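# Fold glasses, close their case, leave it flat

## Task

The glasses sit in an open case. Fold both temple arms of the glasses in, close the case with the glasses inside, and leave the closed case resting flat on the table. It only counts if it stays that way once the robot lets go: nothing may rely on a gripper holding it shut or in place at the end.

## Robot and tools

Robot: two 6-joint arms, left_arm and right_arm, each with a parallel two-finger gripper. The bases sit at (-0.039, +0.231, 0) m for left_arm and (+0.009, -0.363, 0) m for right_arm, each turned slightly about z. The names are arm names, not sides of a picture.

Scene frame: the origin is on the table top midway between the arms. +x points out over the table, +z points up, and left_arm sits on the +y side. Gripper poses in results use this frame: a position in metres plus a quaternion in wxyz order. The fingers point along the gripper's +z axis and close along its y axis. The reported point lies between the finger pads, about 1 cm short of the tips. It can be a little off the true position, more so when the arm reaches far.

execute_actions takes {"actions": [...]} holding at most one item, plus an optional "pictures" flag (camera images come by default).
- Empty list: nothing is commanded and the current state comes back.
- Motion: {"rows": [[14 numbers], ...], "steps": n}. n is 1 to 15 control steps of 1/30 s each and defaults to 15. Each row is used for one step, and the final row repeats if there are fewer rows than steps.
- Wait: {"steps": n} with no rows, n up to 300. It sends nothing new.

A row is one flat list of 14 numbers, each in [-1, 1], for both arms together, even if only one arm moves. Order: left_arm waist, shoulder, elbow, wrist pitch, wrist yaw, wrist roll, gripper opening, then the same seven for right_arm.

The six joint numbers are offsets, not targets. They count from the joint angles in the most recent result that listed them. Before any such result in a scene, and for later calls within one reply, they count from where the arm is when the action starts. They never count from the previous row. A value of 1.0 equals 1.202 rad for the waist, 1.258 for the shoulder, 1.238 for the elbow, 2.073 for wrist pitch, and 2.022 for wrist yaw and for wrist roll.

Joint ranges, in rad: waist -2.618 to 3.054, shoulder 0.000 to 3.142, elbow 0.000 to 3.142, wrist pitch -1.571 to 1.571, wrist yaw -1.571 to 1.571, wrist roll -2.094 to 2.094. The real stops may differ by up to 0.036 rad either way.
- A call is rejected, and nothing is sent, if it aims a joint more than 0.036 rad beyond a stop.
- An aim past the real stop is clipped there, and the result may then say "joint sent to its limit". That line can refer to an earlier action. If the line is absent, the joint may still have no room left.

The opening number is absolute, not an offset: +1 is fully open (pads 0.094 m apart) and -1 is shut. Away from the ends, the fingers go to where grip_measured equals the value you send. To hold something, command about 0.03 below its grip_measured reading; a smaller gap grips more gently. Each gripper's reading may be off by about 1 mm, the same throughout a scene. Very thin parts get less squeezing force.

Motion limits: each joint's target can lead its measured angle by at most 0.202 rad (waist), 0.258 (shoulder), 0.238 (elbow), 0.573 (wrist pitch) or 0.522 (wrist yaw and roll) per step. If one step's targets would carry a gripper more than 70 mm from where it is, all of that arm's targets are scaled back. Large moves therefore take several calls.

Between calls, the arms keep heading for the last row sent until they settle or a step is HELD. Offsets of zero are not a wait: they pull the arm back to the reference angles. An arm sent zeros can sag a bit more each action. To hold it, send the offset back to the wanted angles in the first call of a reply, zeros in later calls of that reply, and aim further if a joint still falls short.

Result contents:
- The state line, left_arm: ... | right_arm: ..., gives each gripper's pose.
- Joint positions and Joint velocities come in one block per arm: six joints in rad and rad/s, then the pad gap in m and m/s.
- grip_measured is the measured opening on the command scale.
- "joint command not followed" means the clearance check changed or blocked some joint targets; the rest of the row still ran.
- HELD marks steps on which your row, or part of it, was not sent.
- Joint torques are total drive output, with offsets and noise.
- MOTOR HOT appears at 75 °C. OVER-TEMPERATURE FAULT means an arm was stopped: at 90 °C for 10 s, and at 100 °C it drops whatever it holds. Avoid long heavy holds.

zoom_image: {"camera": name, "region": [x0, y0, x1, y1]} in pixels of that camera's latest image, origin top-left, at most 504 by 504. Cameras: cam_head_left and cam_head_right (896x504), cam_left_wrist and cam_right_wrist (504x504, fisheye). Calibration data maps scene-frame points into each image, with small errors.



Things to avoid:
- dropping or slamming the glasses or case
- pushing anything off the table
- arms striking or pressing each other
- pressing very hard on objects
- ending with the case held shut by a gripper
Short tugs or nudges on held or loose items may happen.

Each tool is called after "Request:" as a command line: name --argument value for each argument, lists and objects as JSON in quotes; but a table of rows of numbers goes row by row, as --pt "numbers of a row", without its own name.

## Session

Request:
execute_actions --actions '[]'

Scene clock: 0.00 s of 5000.00 s.
left_arm: end_effector_position=(+0.2848, +0.4594, +0.1833) grip_measured=+1.000 end_effector_quat_wxyz=(+0.061, -0.595, +0.800, +0.041) | right_arm: end_effector_position=(+0.4986, -0.4745, +0.1573) grip_measured=+1.000 end_effector_quat_wxyz=(+0.406, +0.235, +0.859, -0.206)
Joint positions: left_arm=[ 0.701  1.977  2.011 -1.488 -0.091 -0.703  0.094] | right_arm=[ 0.044  1.831  1.335 -0.26   0.545  0.252  0.094]
Joint velocities: left_arm=[-0.002 -0.002 -0.012  0.007 -0.007  0.007  0.   ] | right_arm=[-0.012  0.007 -0.022  0.066  0.007 -0.022  0.   ]
Joint torques (N m, as the arm reports them, + toward a larger angle): no reading
camera_calibration (this result's frames):
cam_left_wrist: T_world_to_cam=[[0.999752, 0.0180949, -0.0129731, -0.284042], [0.0212027, -0.951568, 0.306706, 0.411959], [-0.00679497, -0.306905, -0.951716, 0.42032], [0, 0, 0, 1]] pos_world=[0.278093, 0.526145, 0.26999]
cam_right_wrist: T_world_to_cam=[[-0.280155, -0.875692, 0.393289, -0.328629], [-0.909196, 0.110593, -0.401412, 0.611609], [0.308018, -0.470034, -0.827159, -0.141246], [0, 0, 0, 1]] pos_world=[0.507511, -0.421807, 0.25792]

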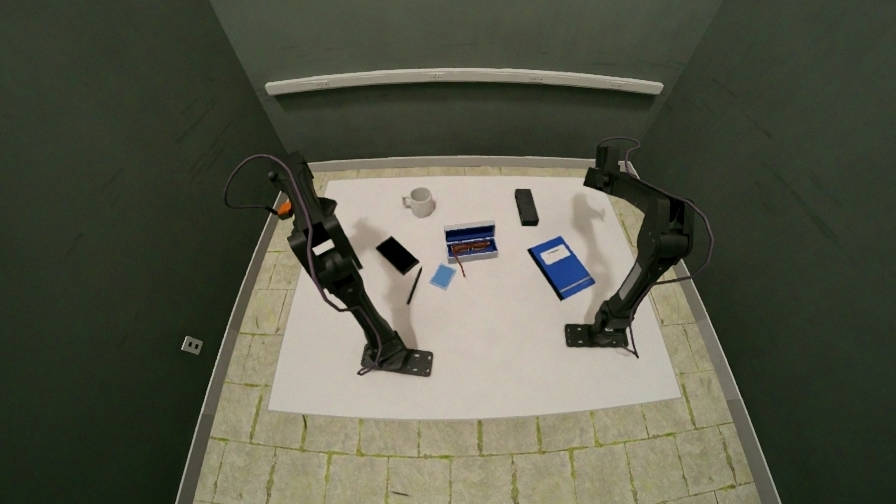

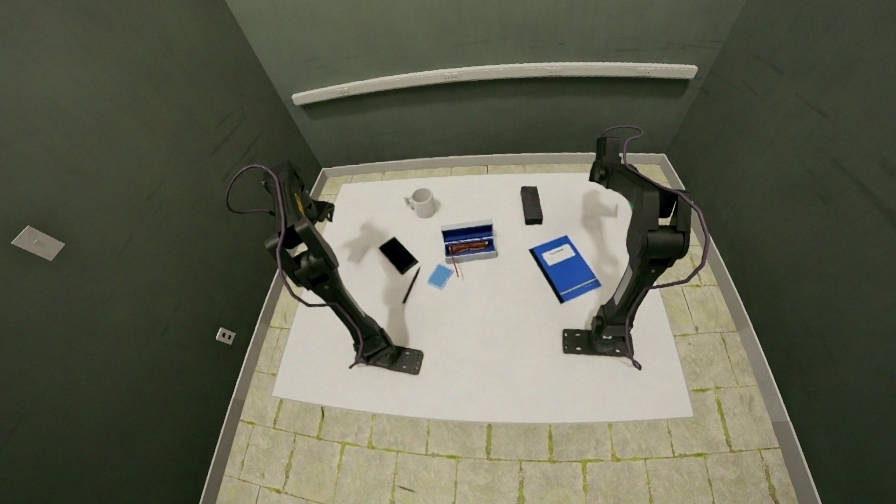

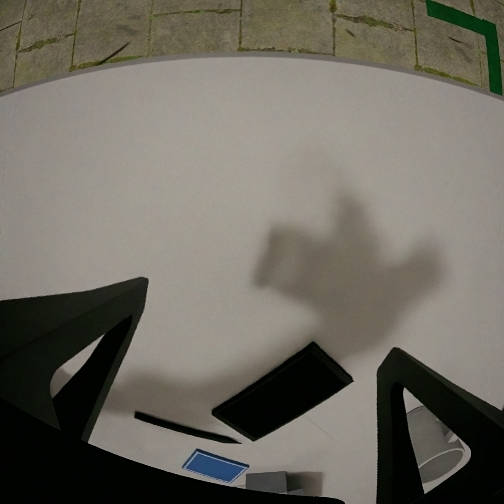

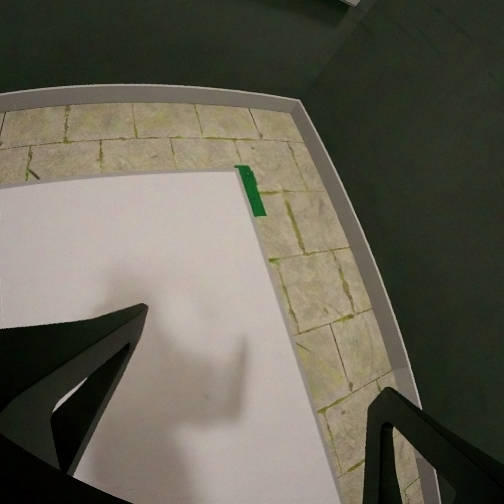

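Request:
execute_actions --actions '[{"rows":[[-0.6,-0.494,-0.965,0.4,0.045,0.348,-1,0.655,-0.19,-0.265,-0.035,-0.27,0.716,-1]]}]' --pictures false

Request:
execute_actions --actions '[{"steps":25}]' --pictures false

Request:
execute_actions --actions '[{"rows":[[-0.29,0,0,0,0,0,-1,0,0,0,0,0,0,-1]]}]'

Scene clock: 4.20 s of 5000.00 s.
left_arm: end_effector_position=(+0.3267, +0.1861, +0.2003) grip_measured=-0.985 end_effector_quat_wxyz=(+0.339, +0.024, +0.940, -0.034) | right_arm: end_effector_position=(+0.3758, -0.1515, +0.0925) grip_measured=-0.984 end_effector_quat_wxyz=(+0.236, +0.310, +0.895, +0.220)
Joint positions: left_arm=[ 0.006  1.334  1.157 -0.699  0.    -0.075  0.001] | right_arm=[ 0.64   1.64   1.024 -0.304  0.084  1.193  0.001]
Joint velocities: left_arm=[-0.667 -0.007 -1.629  0.535  0.227  0.447 -0.001] | right_arm=[ 1.624 -0.051 -0.027 -0.051 -0.403  2.176 -0.   ]
Joint torques (N m, as the arm reports them, + toward a larger angle): left_arm=[ 2.43 -3.15  4.56  1.26 -0.3  -0.01] | right_arm=[  0.56 -10.31   4.07   1.14   0.07   0.06]
Steps of this call (steps 1 to 90: nothing new was sent; then 0.70 s passed at rest; steps 91 to 105: all 15 steps of this action). Readings (joint positions):
91: left_arm=[0.691 1.952 1.973 -1.434 -0.090 -0.652] | right_arm=[0.050 1.818 1.317 -0.252 0.512 0.291]
92: left_arm=[0.672 1.913 1.911 -1.355 -0.086 -0.588] | right_arm=[0.064 1.791 1.280 -0.252 0.469 0.341]
94: left_arm=[0.602 1.822 1.799 -1.215 -0.074 -0.462] | right_arm=[0.117 1.733 1.200 -0.259 0.387 0.439]
98: left_arm=[0.405 1.599 1.568 -0.945 -0.047 -0.256] | right_arm=[0.273 1.663 1.083 -0.280 0.243 0.671]
105: the state above

Scene clock: 5.03 s of 5000.00 s.
left_arm: end_effector_position=(+0.2446, +0.1885, +0.0615) grip_measured=-0.985 end_effector_quat_wxyz=(+0.164, +0.071, +0.984, -0.016) | right_arm: end_effector_position=(+0.3139, -0.0735, +0.0971) grip_measured=-0.984 end_effector_quat_wxyz=(+0.108, +0.428, +0.844, +0.304)
Joint positions: left_arm=[-0.018  1.371  0.805 -0.674  0.007 -0.006  0.001] | right_arm=[ 0.841  1.618  1.02  -0.316 -0.002  1.695  0.001]
Joint velocities: left_arm=[-0.007  0.012  0.017 -0.081 -0.022  0.037 -0.001] | right_arm=[-0.002 -0.002  0.002 -0.066  0.007  0.007 -0.   ]
Joint torques (N m, as the arm reports them, + toward a larger angle): left_arm=[-0.19 -5.42  7.65  1.3  -0.04  0.05] | right_arm=[-0.77 -9.33  4.    1.28  0.04  0.05]
Steps of this call (steps 1 to 25: the robot went on to your last target). Readings (joint positions):
1: left_arm=[-0.011 1.336 1.098 -0.683 0.005 -0.064] | right_arm=[0.700 1.638 1.024 -0.304 0.071 1.277]
2: left_arm=[-0.017 1.339 1.036 -0.674 0.007 -0.055] | right_arm=[0.756 1.635 1.024 -0.304 0.055 1.358]
4: left_arm=[-0.018 1.349 0.914 -0.669 0.007 -0.039] | right_arm=[0.835 1.628 1.023 -0.305 0.020 1.480]
8: left_arm=[-0.018 1.371 0.806 -0.702 0.007 -0.020] | right_arm=[0.849 1.618 1.022 -0.310 -0.002 1.608]
25: the state above

Scene clock: 5.53 s of 5000.00 s.
left_arm: end_effector_position=(+0.2121, +0.0906, +0.0619) grip_measured=-0.985 end_effector_quat_wxyz=(+0.159, +0.244, +0.955, -0.049) | right_arm: end_effector_position=(+0.3139, -0.0735, +0.0971) grip_measured=-0.984 end_effector_quat_wxyz=(+0.108, +0.428, +0.844, +0.304)
Joint positions: left_arm=[-0.373  1.371  0.805 -0.669  0.015 -0.007  0.001] | right_arm=[ 0.841  1.618  1.02  -0.316 -0.002  1.695  0.001]
Joint velocities: left_arm=[ 0.007 -0.012  0.002 -0.037  0.037  0.022 -0.   ] | right_arm=[-0.017 -0.022  0.002 -0.037  0.022 -0.066  0.   ]
Joint torques (N m, as the arm reports them, + toward a larger angle): left_arm=[ 0.67 -4.17  6.61  1.13 -0.05  0.  ] | right_arm=[-0.13 -7.29  4.96  1.43  0.05  0.02]
Steps of this call (steps 1 to 15: all 15 steps of this action). Readings (joint positions):
1: left_arm=[-0.043 1.371 0.805 -0.674 -0.007 -0.007] | right_arm=[0.841 1.618 1.020 -0.316 -0.002 1.695]
2: left_arm=[-0.098 1.371 0.805 -0.674 -0.013 -0.008] | right_arm=[0.841 1.618 1.020 -0.316 -0.002 1.695]
4: left_arm=[-0.241 1.371 0.805 -0.671 -0.009 -0.008] | right_arm=[0.841 1.618 1.020 -0.316 -0.002 1.695]
8: left_arm=[-0.373 1.371 0.805 -0.669 0.017 -0.007] | right_arm=[0.841 1.618 1.020 -0.316 -0.002 1.695]
15: the state above
camera_calibration (this result's frames):
cam_left_wrist: T_world_to_cam=[[-0.191308, -0.980049, 0.0539066, 0.132664], [-0.97093, 0.197006, 0.135954, 0.216721], [-0.143861, -0.0263305, -0.989248, 0.197054], [0, 0, 0, 1]] pos_world=[0.264149, 0.0925106, 0.15832]
cam_right_wrist: T_world_to_cam=[[-0.354847, -0.670036, -0.652024, 0.134551], [-0.924607, 0.354829, 0.138562, 0.345551], [0.138515, 0.652034, -0.745429, 0.18208], [0, 0, 0, 1]] pos_world=[0.342023, -0.15118, 0.175578]

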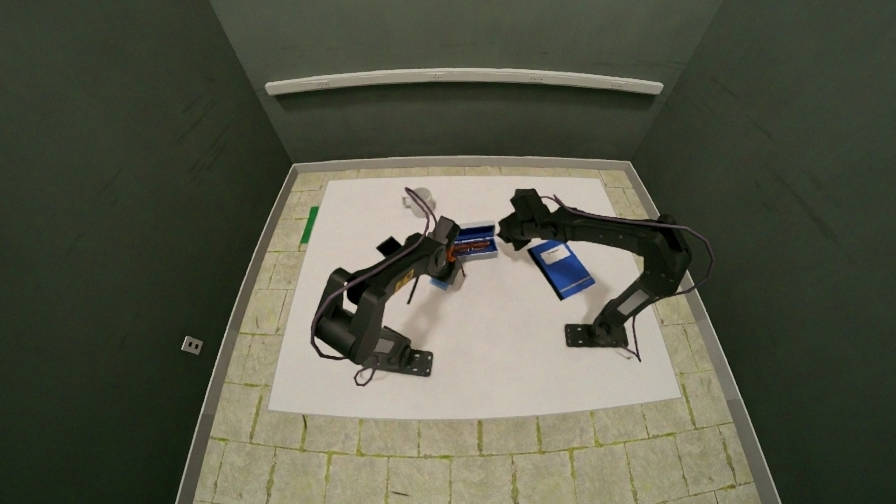

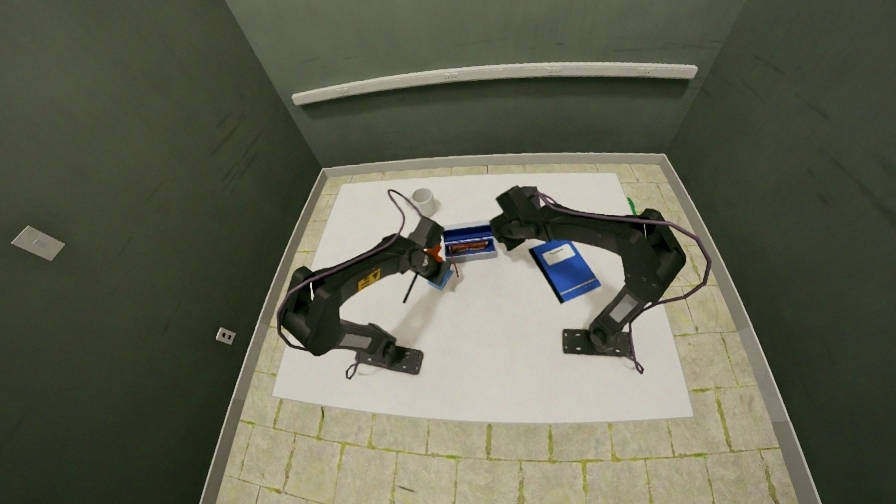

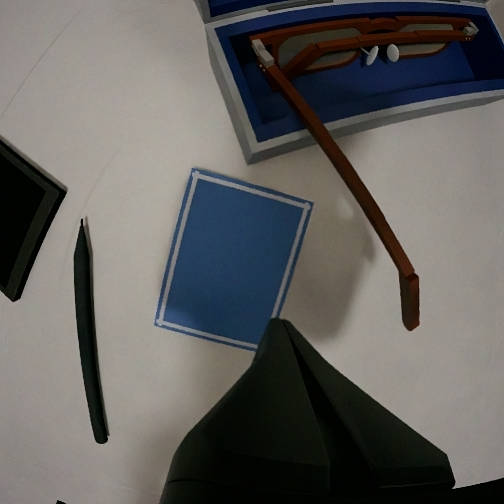

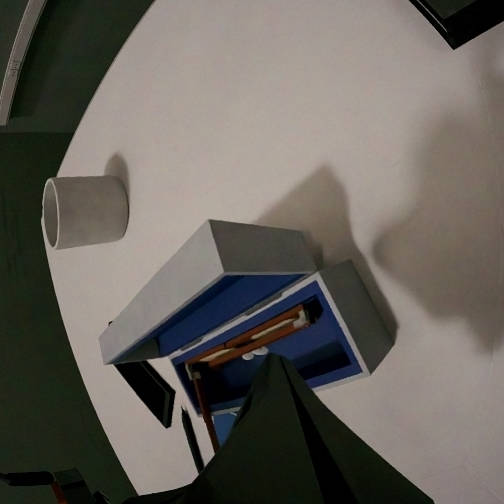

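Request:
execute_actions --actions '[{"rows":[[-0.05,0.03,0,0.04,0,0,-1,0.033,0.1,0,-0.02,0,0,-1]]}]'

Scene clock: 8.27 s of 5000.00 s.
left_arm: end_effector_position=(+0.2163, +0.0709, +0.0591) grip_measured=-0.985 end_effector_quat_wxyz=(+0.175, +0.267, +0.946, -0.058) | right_arm: end_effector_position=(+0.3000, -0.0695, +0.0465) grip_measured=-0.985 end_effector_quat_wxyz=(+0.083, +0.424, +0.868, +0.244)
Joint positions: left_arm=[-0.424  1.402  0.805 -0.603  0.014 -0.007  0.001] | right_arm=[ 0.872  1.745  1.023 -0.327 -0.     1.695  0.001]
Joint velocities: left_arm=[ 0.002 -0.007 -0.002 -0.007 -0.007  0.007  0.001] | right_arm=[ 0.012  0.022  0.002 -0.022 -0.022  0.022 -0.   ]
Joint torques (N m, as the arm reports them, + toward a larger angle): left_arm=[-0.8  -3.91  6.81  1.41  0.04  0.  ] | right_arm=[ 0.51 -8.04  4.44  1.04  0.02 -0.03]
Steps of this call (steps 1 to 15: the robot went on to your last target; steps 16 to 67: nothing new was sent; steps 68 to 82: all 15 steps of this action). Readings (joint positions):
68: left_arm=[-0.379 1.374 0.805 -0.664 0.013 -0.007] | right_arm=[0.843 1.630 1.020 -0.317 -0.001 1.695]
69: left_arm=[-0.392 1.381 0.805 -0.651 0.012 -0.007] | right_arm=[0.849 1.651 1.023 -0.313 -0.001 1.695]
71: left_arm=[-0.416 1.395 0.805 -0.630 0.013 -0.007] | right_arm=[0.863 1.707 1.023 -0.319 -0.001 1.695]
75: left_arm=[-0.424 1.402 0.805 -0.613 0.014 -0.007] | right_arm=[0.872 1.744 1.023 -0.320 -0.000 1.695]
82: the state above
camera_calibration (this result's frames):
cam_left_wrist: T_world_to_cam=[[-0.242557, -0.968042, 0.0637161, 0.123964], [-0.963348, 0.248096, 0.102024, 0.221823], [-0.114571, -0.0366342, -0.992739, 0.188962], [0, 0, 0, 1]] pos_world=[0.265411, 0.0718917, 0.15706]
cam_right_wrist: T_world_to_cam=[[-0.391604, -0.738038, -0.549497, 0.100819], [-0.919014, 0.343171, 0.194026, 0.333178], [0.045373, 0.580977, -0.812655, 0.169771], [0, 0, 0, 1]] pos_world=[0.337974, -0.138562, 0.12872]

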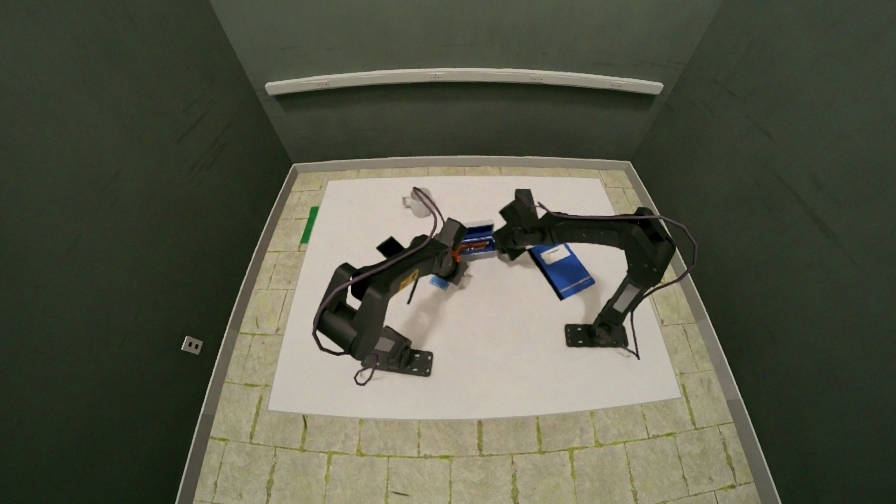

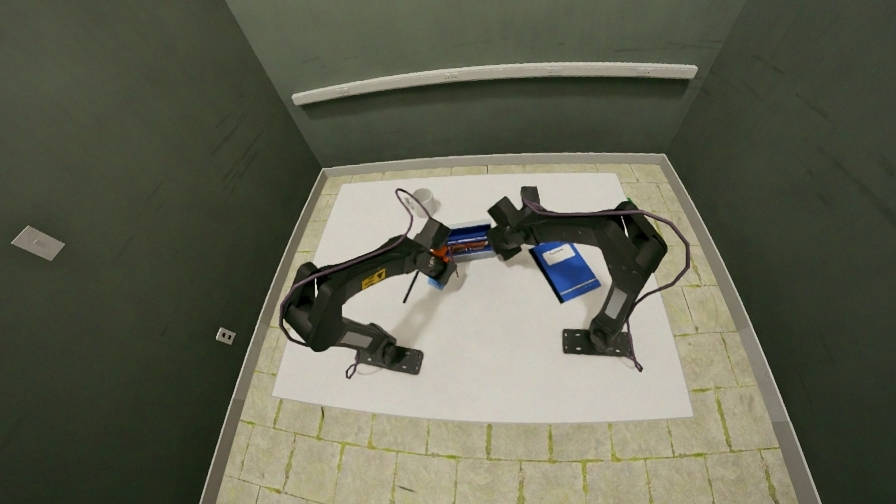

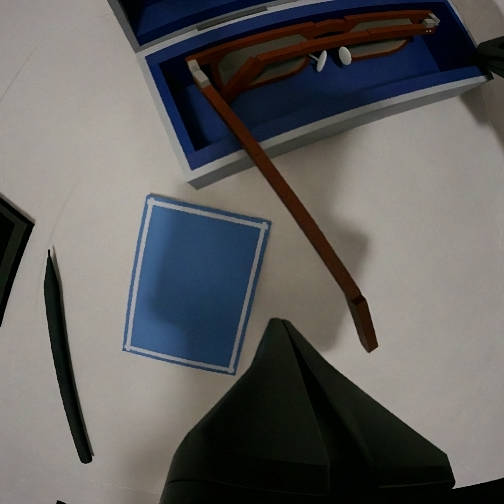

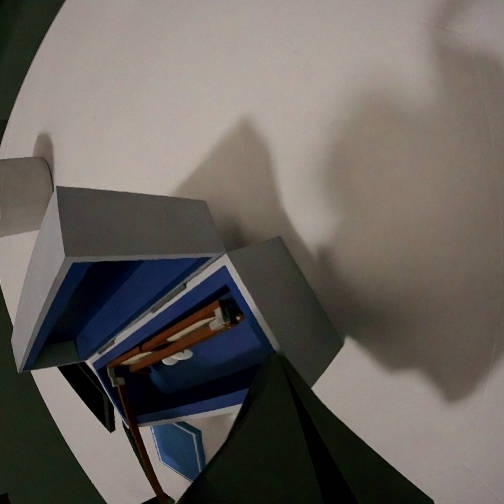

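Request:
execute_actions --actions '[{"rows":[[0,0.02,-0.01,0.03,0,0,-1,0,0.045,0,-0.02,0,0,-1],[0,0.03,-0.02,0.05,0,0,-1,0,0.045,0,-0.02,0,0,-1],[0,0.04,-0.03,0.07,0,0,-1,0,0.045,0,-0.02,0,0,-1],[-0.01,0.05,-0.035,0.09,0,0,-1,0,0.045,0,-0.02,0,0,-1],[-0.02,0.06,-0.04,0.11,0,0,-1,0,0.045,0,-0.02,0,0,-1],[-0.03,0.07,-0.05,0.13,0,0,-1,0,0.045,0,-0.02,0,0,-1],[-0.04,0.08,-0.055,0.155,0,0,-1,0,0.045,0,-0.02,0,0,-1],[-0.05,0.09,-0.06,0.18,0,0,-1,0,0.045,0,-0.02,0,0,-1],[-0.06,0.095,-0.07,0.2,0,0,-1,0,0.045,0,-0.02,0,0,-1],[-0.07,0.1,-0.075,0.225,0,0,-1,0,0.045,0,-0.02,0,0,-1]]}]' --pictures false

Request:
execute_actions --actions '[{"steps":12}]'

Scene clock: 13.20 s of 5000.00 s.
left_arm: end_effector_position=(+0.2433, +0.0231, +0.0362) grip_measured=-0.985 end_effector_quat_wxyz=(+0.255, +0.297, +0.916, -0.091) | right_arm: end_effector_position=(+0.3012, -0.0686, +0.0448) grip_measured=-0.985 end_effector_quat_wxyz=(+0.084, +0.424, +0.868, +0.245)
Joint positions: left_arm=[-0.5    1.525  0.725 -0.222  0.014 -0.007  0.001] | right_arm=[ 0.872  1.752  1.023 -0.318  0.001  1.695  0.001]
Joint velocities: left_arm=[-0.007 -0.012 -0.022  0.476  0.037 -0.037  0.   ] | right_arm=[-0.002 -0.017 -0.007 -0.022  0.095  0.022 -0.   ]
Joint torques (N m, as the arm reports them, + toward a larger angle): left_arm=[-0.63 -5.25  5.39  1.77  0.03 -0.01] | right_arm=[-0.11 -3.83  4.49  0.82  0.01  0.05]
Steps of this call (steps 1 to 15: the robot went on to your last target; steps 16 to 90: nothing new was sent; then 1.43 s passed at rest; steps 91 to 105: all 15 steps of this action). Readings (joint positions):
91: left_arm=[-0.424 1.403 0.805 -0.597 0.014 -0.007] | right_arm=[0.872 1.748 1.023 -0.329 -0.000 1.695]
92: left_arm=[-0.424 1.408 0.805 -0.585 0.014 -0.007] | right_arm=[0.872 1.750 1.023 -0.323 -0.000 1.695]
94: left_arm=[-0.424 1.427 0.798 -0.536 0.014 -0.007] | right_arm=[0.872 1.752 1.023 -0.319 0.001 1.695]
98: left_arm=[-0.448 1.483 0.763 -0.404 0.014 -0.007] | right_arm=[0.872 1.752 1.023 -0.318 0.001 1.695]
105: the state above

Scene clock: 13.60 s of 5000.00 s.
left_arm: end_effector_position=(+0.2533, +0.0157, +0.0443) grip_measured=-0.985 end_effector_quat_wxyz=(+0.282, +0.295, +0.907, -0.100) | right_arm: end_effector_position=(+0.3012, -0.0686, +0.0448) grip_measured=-0.985 end_effector_quat_wxyz=(+0.084, +0.424, +0.868, +0.245)
Joint positions: left_arm=[-0.5    1.525  0.725 -0.162  0.014 -0.007  0.001] | right_arm=[ 0.872  1.752  1.023 -0.318  0.001  1.695  0.001]
Joint velocities: left_arm=[ 0.007 -0.012  0.007  0.051 -0.007 -0.037  0.001] | right_arm=[ 0.002 -0.002  0.007  0.022  0.007  0.007 -0.   ]
Joint torques (N m, as the arm reports them, + toward a larger angle): left_arm=[-0.74 -5.36  5.46  1.87  0.04 -0.01] | right_arm=[-0.15 -3.98  4.61  0.79  0.02  0.05]
Steps of this call (steps 1 to 12: the robot went on to your last target). Readings (joint positions):
1: left_arm=[-0.500 1.525 0.725 -0.207 0.014 -0.007] | right_arm=[0.872 1.752 1.023 -0.318 0.001 1.695]
2: left_arm=[-0.500 1.525 0.725 -0.196 0.014 -0.007] | right_arm=[0.872 1.752 1.023 -0.318 0.001 1.695]
4: left_arm=[-0.500 1.525 0.725 -0.182 0.014 -0.007] | right_arm=[0.872 1.752 1.023 -0.318 0.001 1.695]
8: left_arm=[-0.500 1.525 0.725 -0.167 0.014 -0.007] | right_arm=[0.872 1.752 1.023 -0.318 0.001 1.695]
12: the state above
camera_calibration (this result's frames):
cam_left_wrist: T_world_to_cam=[[-0.333935, -0.933082, 0.133587, 0.0999086], [-0.939728, 0.318511, -0.124347, 0.27561], [0.0734768, -0.167059, -0.983205, 0.13051], [0, 0, 0, 1]] pos_world=[0.282771, 0.0272412, 0.149243]
cam_right_wrist: T_world_to_cam=[[-0.390911, -0.737511, -0.550697, 0.100841], [-0.919193, 0.343792, 0.19207, 0.334525], [0.047671, 0.581279, -0.812307, 0.167151], [0, 0, 0, 1]] pos_world=[0.338945, -0.137797, 0.127059]

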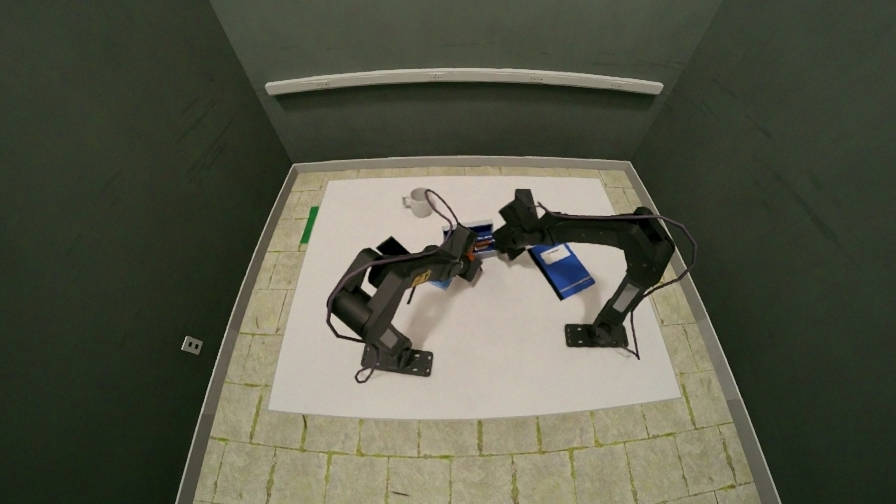

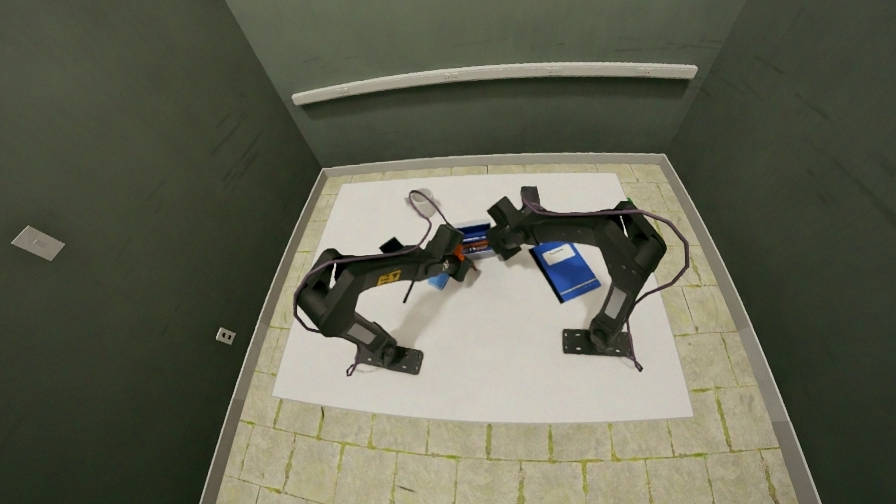

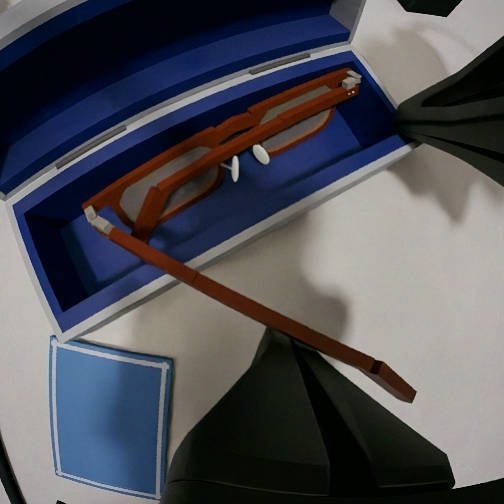

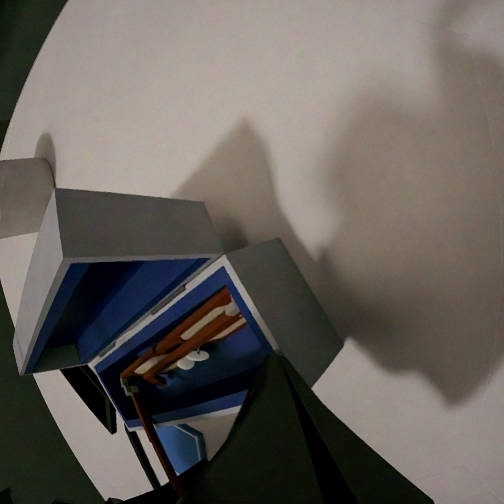

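Request:
execute_actions --actions '[{"rows":[[0,0.02,0.04,0,0,0,-1,0,0.04,0,-0.02,0,0,-1],[0,0.03,0.055,0,0,0,-1,0,0.04,0,-0.02,0,0,-1],[0,0.04,0.07,0,0,0,-1,0,0.04,0,-0.02,0,0,-1],[0,0.05,0.085,0,0,0,-1,0,0.04,0,-0.02,0,0,-1],[0.01,0.06,0.1,0,0,0,-1,0,0.04,0,-0.02,0,0,-1],[0.02,0.07,0.115,0,0,0,-1,0,0.04,0,-0.02,0,0,-1],[0.03,0.08,0.13,0,0,0,-1,0,0.04,0,-0.02,0,0,-1],[0.04,0.09,0.15,0,0,0,-1,0,0.04,0,-0.02,0,0,-1]]}]'

Scene clock: 17.10 s of 5000.00 s.
left_arm: end_effector_position=(+0.3015, +0.0008, +0.0670) grip_measured=-0.985 end_effector_quat_wxyz=(+0.314, +0.274, +0.903, -0.104) | right_arm: end_effector_position=(+0.3024, -0.0676, +0.0448) grip_measured=-0.985 end_effector_quat_wxyz=(+0.086, +0.424, +0.867, +0.247)
Joint positions: left_arm=[-0.46   1.628  0.888 -0.157  0.015 -0.007  0.001] | right_arm=[ 0.872  1.755  1.023 -0.31   0.002  1.695  0.001]
Joint velocities: left_arm=[ 0.002 -0.002  0.002 -0.022  0.037 -0.051  0.001] | right_arm=[ 0.007  0.017  0.007 -0.007  0.007 -0.051  0.002]
Joint torques (N m, as the arm reports them, + toward a larger angle): left_arm=[ 0.7  -6.03  8.82  1.73 -0.01  0.01] | right_arm=[-0.21 -4.14  4.68  0.79  0.02 -0.03]
Steps of this call (steps 1 to 30: the robot went on to your last target; steps 31 to 90: nothing new was sent; steps 91 to 105: all 15 steps of this action). Readings (joint positions):
91: left_arm=[-0.500 1.527 0.727 -0.161 0.014 -0.007] | right_arm=[0.872 1.752 1.023 -0.318 0.001 1.695]
92: left_arm=[-0.500 1.534 0.736 -0.164 0.014 -0.007] | right_arm=[0.872 1.752 1.023 -0.318 0.001 1.695]
94: left_arm=[-0.500 1.557 0.766 -0.167 0.014 -0.007] | right_arm=[0.872 1.752 1.023 -0.318 0.001 1.695]
98: left_arm=[-0.488 1.610 0.846 -0.167 0.015 -0.007] | right_arm=[0.872 1.752 1.023 -0.318 0.001 1.695]
105: the state above
camera_calibration (this result's frames):
cam_left_wrist: T_world_to_cam=[[-0.304475, -0.940269, 0.15228, 0.0888891], [-0.943197, 0.275304, -0.185973, 0.333636], [0.132941, -0.200254, -0.970683, 0.128056], [0, 0, 0, 1]] pos_world=[0.324726, 0.0173717, 0.172813]
cam_right_wrist: T_world_to_cam=[[-0.3887, -0.73538, -0.555093, 0.101758], [-0.919921, 0.343462, 0.189155, 0.335629], [0.0515528, 0.584166, -0.809995, 0.165399], [0, 0, 0, 1]] pos_world=[0.339779, -0.137065, 0.126972]

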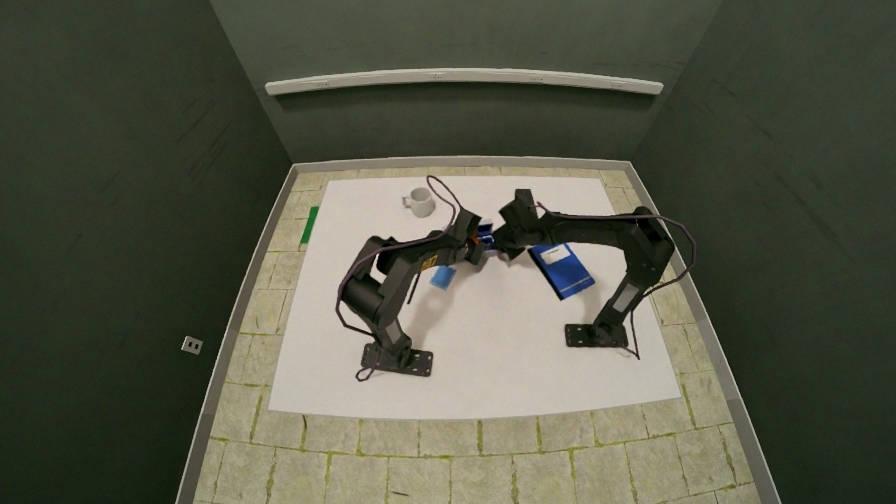

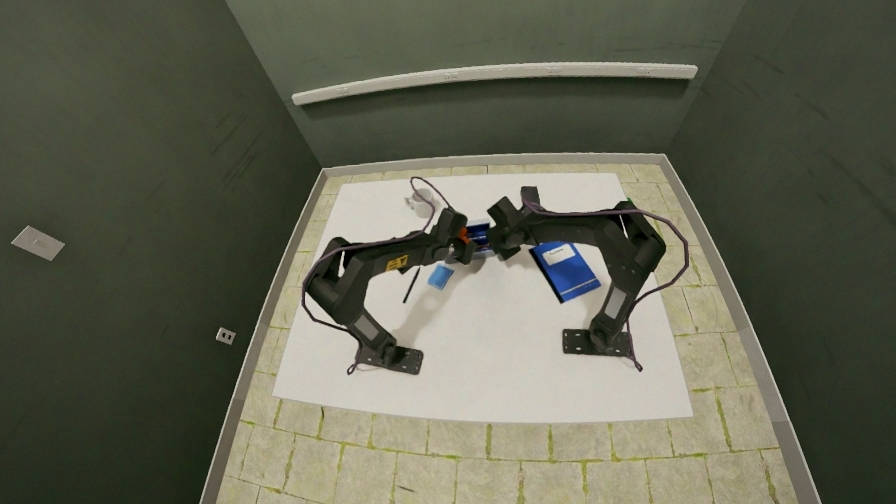

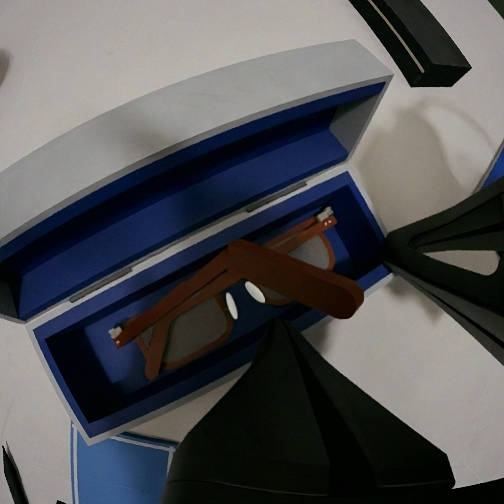

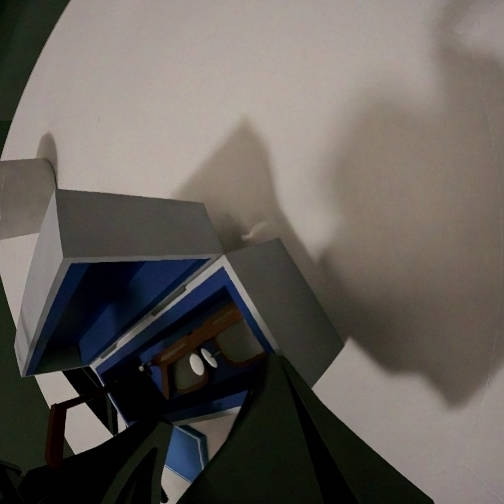

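Request:
execute_actions --actions '[{"rows":[[0,-0.05,-0.07,-0.17,0,0,-1,0,-0.1,0,0,0,0,-1],[0,-0.08,-0.07,-0.17,0,0,-1,0,-0.1,0,0,0,0,-1],[0,-0.11,-0.07,-0.17,0,0,-1,-0.1,-0.1,0,0,0,0,-1],[0,-0.14,-0.07,-0.17,0,0,-1,-0.2,-0.1,0,0,0,0,-1],[0,-0.18,-0.07,-0.17,0,0,-1,-0.3,-0.1,0,0,0,0,-1],[0,-0.22,-0.07,-0.17,0,0,-1,-0.3,-0.1,0,0,0,0,-1]]}]' --pictures false

Request:
execute_actions --actions '[{"rows":[[0.063,0,0.33,-0.19,0,0.7,-1,0,-0.11,-0.35,0.33,0,0,-1]]}]' --pictures false

Request:
execute_actions --actions '[{"rows":[[0,0.31,0.22,-0.02,0,0.4,-1,0,0,0,0.03,0,0,-1]]}]'

Scene clock: 24.37 s of 5000.00 s.
left_arm: end_effector_position=(+0.2349, +0.0454, +0.0868) grip_measured=-0.985 end_effector_quat_wxyz=(+0.255, +0.279, +0.922, -0.086) | right_arm: end_effector_position=(+0.3962, -0.1952, +0.0871) grip_measured=-0.985 end_effector_quat_wxyz=(+0.160, +0.570, +0.759, +0.272)
Joint positions: left_arm=[-0.46   1.351  0.801 -0.476  0.015 -0.007  0.001] | right_arm=[ 0.494  1.646  1.016 -0.299  0.008  1.695  0.001]
Joint velocities: left_arm=[ 0.002  0.002 -0.022 -0.125  0.022  0.022  0.001] | right_arm=[ 0.11   0.007 -0.007 -0.007 -0.022 -0.037 -0.001]
Joint torques (N m, as the arm reports them, + toward a larger angle): left_arm=[ 0.   -4.3   7.05  1.37  0.04 -0.01] | right_arm=[ 0.47 -9.    5.52  1.24  0.08  0.  ]
Steps of this call (steps 1 to 15: the robot went on to your last target; steps 16 to 90: nothing new was sent; then 3.77 s passed at rest; steps 91 to 105: all 15 steps of this action). Readings (joint positions):
91: left_arm=[-0.460 1.623 0.885 -0.180 0.015 -0.007] | right_arm=[0.872 1.742 1.022 -0.306 0.002 1.695]
92: left_arm=[-0.460 1.605 0.872 -0.221 0.015 -0.007] | right_arm=[0.872 1.723 1.017 -0.313 0.002 1.695]
94: left_arm=[-0.460 1.543 0.831 -0.323 0.015 -0.007] | right_arm=[0.832 1.679 1.016 -0.316 -0.016 1.695]
98: left_arm=[-0.460 1.391 0.801 -0.453 0.015 -0.007] | right_arm=[0.609 1.646 1.016 -0.298 -0.019 1.695]
105: the state above

Scene clock: 24.87 s of 5000.00 s.
left_arm: end_effector_position=(+0.2665, +0.0533, +0.1985) grip_measured=-0.985 end_effector_quat_wxyz=(+0.282, +0.744, +0.597, +0.101) | right_arm: end_effector_position=(+0.3762, -0.2023, +0.0751) grip_measured=-0.985 end_effector_quat_wxyz=(+0.230, +0.533, +0.710, +0.399)
Joint positions: left_arm=[-0.391  1.345  1.21  -0.827  0.016  1.263  0.001] | right_arm=[0.497 1.518 0.569 0.336 0.005 1.696 0.001]
Joint velocities: left_arm=[-0.007  0.007 -0.017 -0.11   0.007  1.092 -0.   ] | right_arm=[ 0.012 -0.007  0.012  0.271  0.022 -0.007 -0.   ]
Joint torques (N m, as the arm reports them, + toward a larger angle): left_arm=[ 0.48 -4.17  7.27  1.47  0.    0.01] | right_arm=[-0.37 -6.39  5.47  1.91  0.05  0.  ]
Steps of this call (steps 1 to 15: all 15 steps of this action). Readings (joint positions):
1: left_arm=[-0.451 1.357 0.838 -0.549 0.018 0.074] | right_arm=[0.497 1.628 0.970 -0.204 0.006 1.696]
2: left_arm=[-0.435 1.367 0.898 -0.643 0.019 0.175] | right_arm=[0.497 1.593 0.893 -0.077 0.005 1.696]
4: left_arm=[-0.403 1.373 1.035 -0.742 0.018 0.370] | right_arm=[0.497 1.530 0.738 0.108 0.005 1.696]
8: left_arm=[-0.391 1.351 1.204 -0.762 0.016 0.768] | right_arm=[0.497 1.518 0.579 0.230 0.005 1.696]
15: the state above

Scene clock: 25.37 s of 5000.00 s.
left_arm: end_effector_position=(+0.3309, +0.0164, +0.1464) grip_measured=-0.985 end_effector_quat_wxyz=(+0.168, +0.934, +0.279, +0.148) | right_arm: end_effector_position=(+0.3815, -0.2000, +0.0838) grip_measured=-0.985 end_effector_quat_wxyz=(+0.239, +0.527, +0.702, +0.415)
Joint positions: left_arm=[-0.391  1.752  1.479 -0.846  0.016  2.035  0.001] | right_arm=[0.497 1.518 0.569 0.378 0.005 1.696 0.001]
Joint velocities: left_arm=[ 0.002 -0.081 -0.002 -0.007 -0.066  0.271 -0.001] | right_arm=[-0.007 -0.007 -0.007  0.037 -0.037  0.022 -0.   ]
Joint torques (N m, as the arm reports them, + toward a larger angle): left_arm=[ 0.   -9.19  7.55  1.19  0.03  0.  ] | right_arm=[ 0.02 -5.74  4.34  1.96  0.05 -0.02]
Steps of this call (steps 1 to 15: all 15 steps of this action). Readings (joint positions):
1: left_arm=[-0.391 1.380 1.252 -0.870 0.016 1.352] | right_arm=[0.497 1.518 0.569 0.344 0.005 1.696]
2: left_arm=[-0.391 1.448 1.332 -0.901 0.016 1.455] | right_arm=[0.497 1.518 0.569 0.351 0.005 1.696]
4: left_arm=[-0.391 1.598 1.453 -0.855 0.016 1.653] | right_arm=[0.497 1.518 0.569 0.362 0.005 1.696]
8: left_arm=[-0.391 1.758 1.479 -0.828 0.016 1.900] | right_arm=[0.497 1.518 0.569 0.373 0.005 1.696]
15: the state above
camera_calibration (this result's frames):
cam_left_wrist: T_world_to_cam=[[-0.665178, 0.563336, -0.490092, 0.289167], [0.378813, 0.820217, 0.428653, -0.164538], [0.643458, 0.0994776, -0.75899, -0.00054801], [0, 0, 0, 1]] pos_world=[0.255029, -0.0278869, 0.211832]
cam_right_wrist: T_world_to_cam=[[-0.322319, -0.407201, -0.854575, 0.122179], [-0.766282, 0.642279, -0.0170258, 0.464925], [0.555808, 0.649357, -0.519049, 0.0665269], [0, 0, 0, 1]] pos_world=[0.358668, -0.29206, 0.146858]

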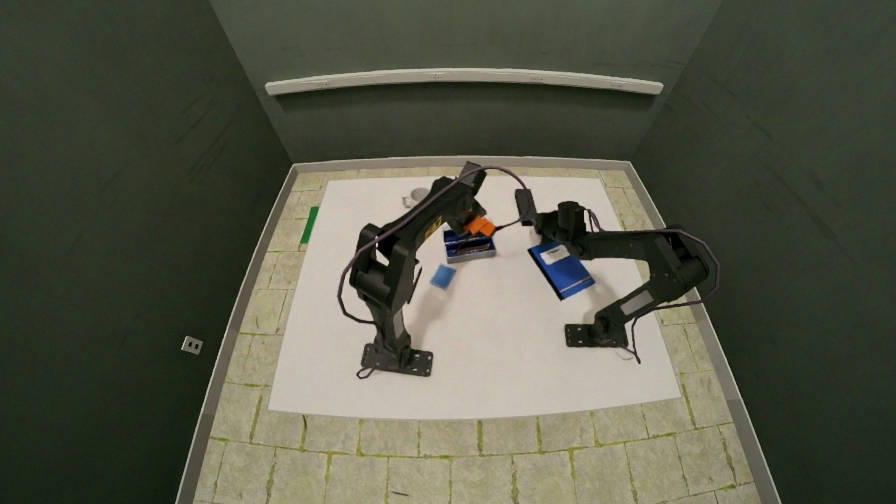

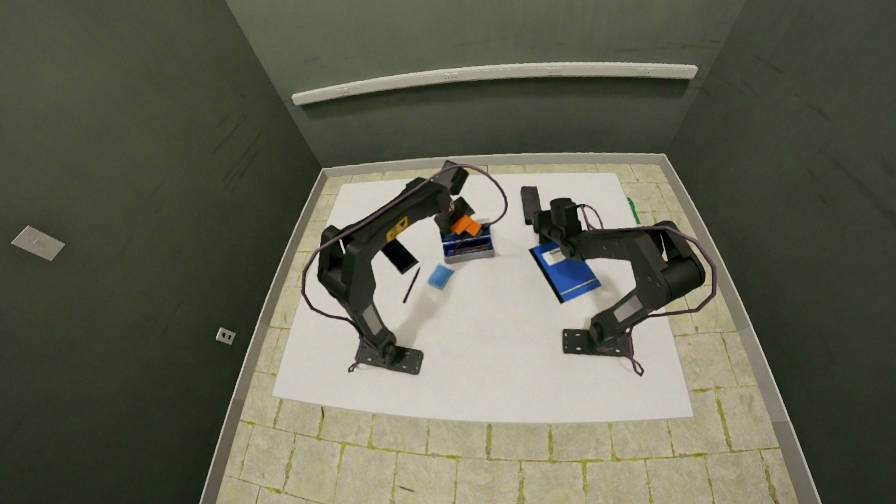

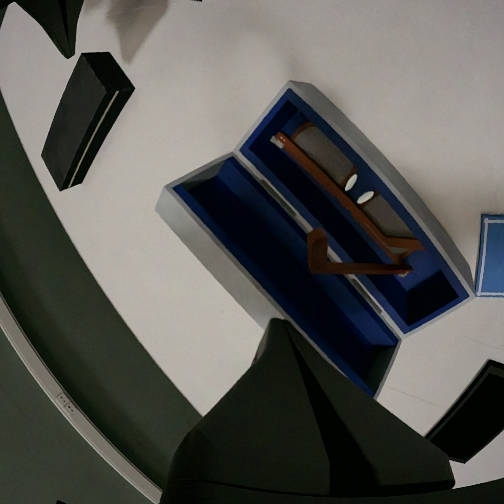

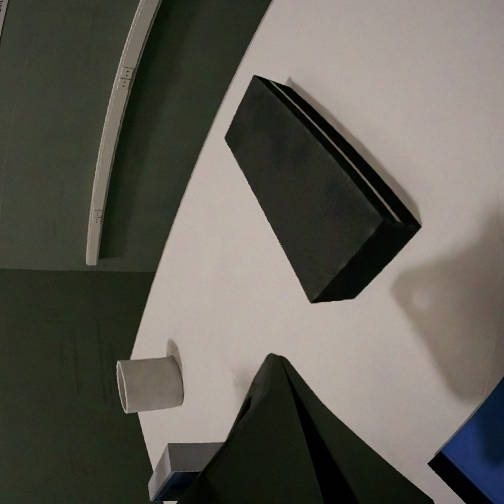

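Request:
execute_actions --actions '[{"rows":[[0,0.02,0,-0.035,0,0,-1,0,0,0,0,0,0,-1],[0,0.03,0,-0.035,0,0,-1,0,0,0,0,0,0,-1],[0,0.04,0,-0.035,0,0,-1,0,0,0,0,0,0,-1],[0,0.05,0,-0.035,0,0,-1,0,0,0,0,0,0,-1],[0,0.06,0,-0.035,0,0,-1,0,0,0,0,0,0,-1],[0,0.07,0,-0.035,0,0,-1,0,0,0,0,0,0,-1],[0,0.08,0,-0.035,0,0,-1,0,0,0,0,0,0,-1],[0,0.095,0,-0.035,0,0,-1,0,0,0,0,0,0,-1]]}]'

Scene clock: 30.60 s of 5000.00 s.
left_arm: end_effector_position=(+0.3212, +0.0223, +0.0921) grip_measured=-0.985 end_effector_quat_wxyz=(+0.106, +0.950, +0.281, +0.091) | right_arm: end_effector_position=(+0.3816, -0.2000, +0.0839) grip_measured=-0.985 end_effector_quat_wxyz=(+0.239, +0.527, +0.702, +0.416)
Joint positions: left_arm=[-0.391  1.876  1.479 -0.895  0.014  2.043  0.001] | right_arm=[0.497 1.518 0.569 0.378 0.005 1.696 0.001]
Joint velocities: left_arm=[-0.012  0.007  0.002 -0.066  0.037  0.007 -0.   ] | right_arm=[ 0.007  0.002 -0.007 -0.022 -0.007 -0.037  0.001]
Joint torques (N m, as the arm reports them, + toward a larger angle): left_arm=[ 0.02 -9.54  6.85  0.83  0.02 -0.07] | right_arm=[ 0.03 -5.69  4.43  1.74  0.07  0.02]
Steps of this call (steps 1 to 30: the robot went on to your last target; steps 31 to 90: nothing new was sent; then 1.73 s passed at rest; steps 91 to 105: all 15 steps of this action). Readings (joint positions):
91: left_arm=[-0.391 1.750 1.479 -0.850 0.016 2.066] | right_arm=[0.497 1.518 0.569 0.378 0.005 1.696]
92: left_arm=[-0.391 1.754 1.479 -0.856 0.016 2.061] | right_arm=[0.497 1.518 0.569 0.378 0.005 1.696]
94: left_arm=[-0.391 1.770 1.479 -0.867 0.016 2.054] | right_arm=[0.497 1.518 0.569 0.378 0.005 1.696]
98: left_arm=[-0.391 1.831 1.479 -0.880 0.016 2.047] | right_arm=[0.497 1.518 0.569 0.378 0.005 1.696]
105: the state above
camera_calibration (this result's frames):
cam_left_wrist: T_world_to_cam=[[-0.722129, 0.605303, -0.334871, 0.255885], [0.448584, 0.778259, 0.439414, -0.164887], [0.526595, 0.167096, -0.833532, 0.00677381], [0, 0, 0, 1]] pos_world=[0.25518, -0.027695, 0.163788]
cam_right_wrist: T_world_to_cam=[[-0.321721, -0.40694, -0.854924, 0.122216], [-0.76627, 0.642284, -0.0173658, 0.464999], [0.556171, 0.649515, -0.518462, 0.0663747], [0, 0, 0, 1]] pos_world=[0.358718, -0.292038, 0.146973]

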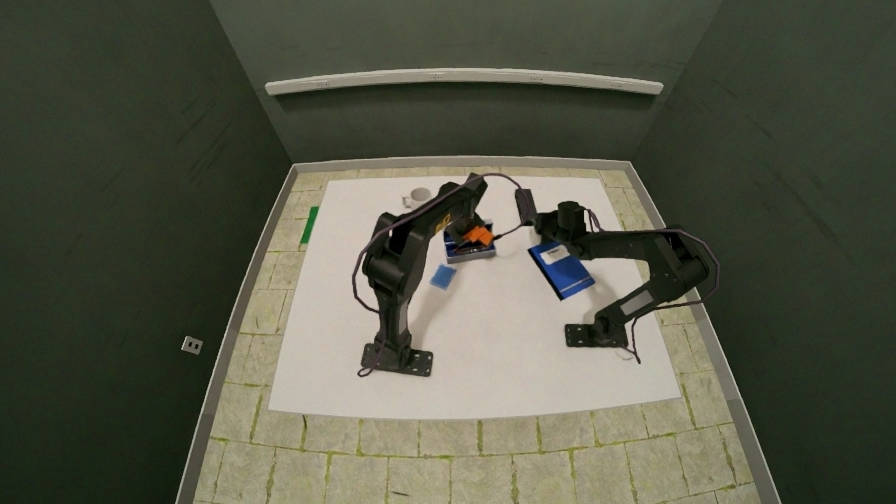

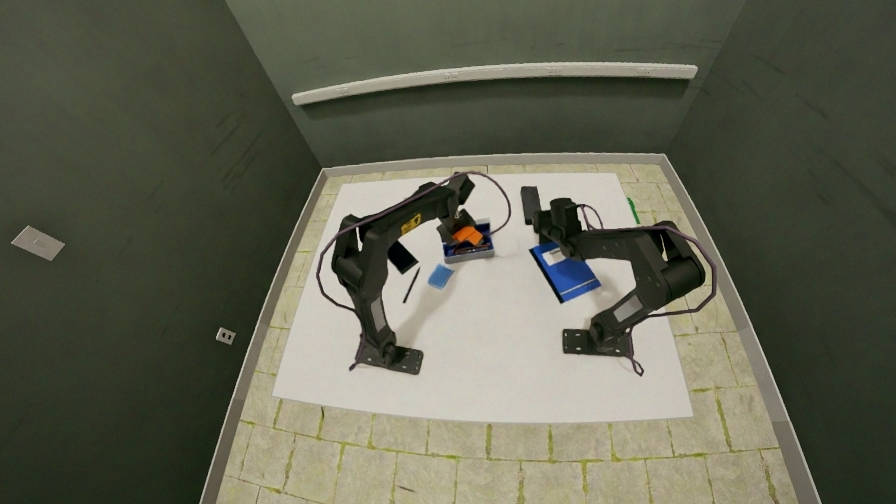

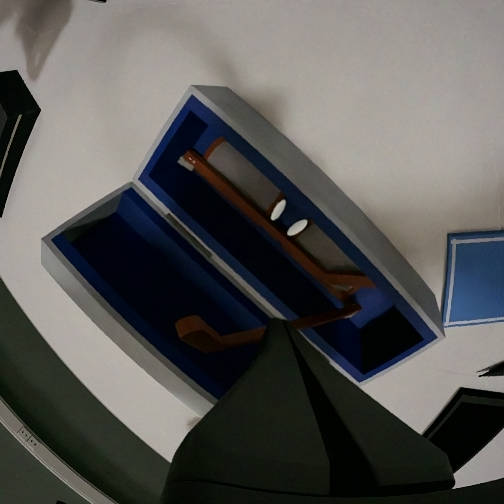

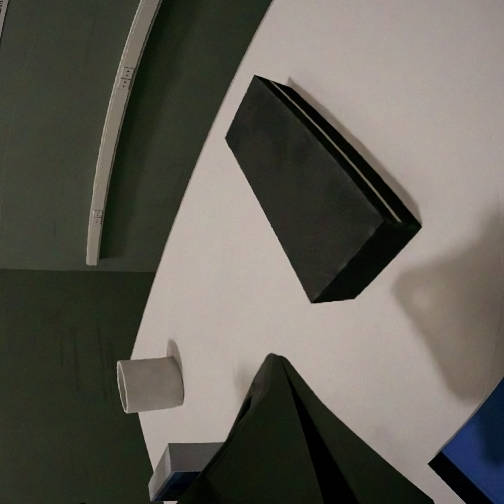

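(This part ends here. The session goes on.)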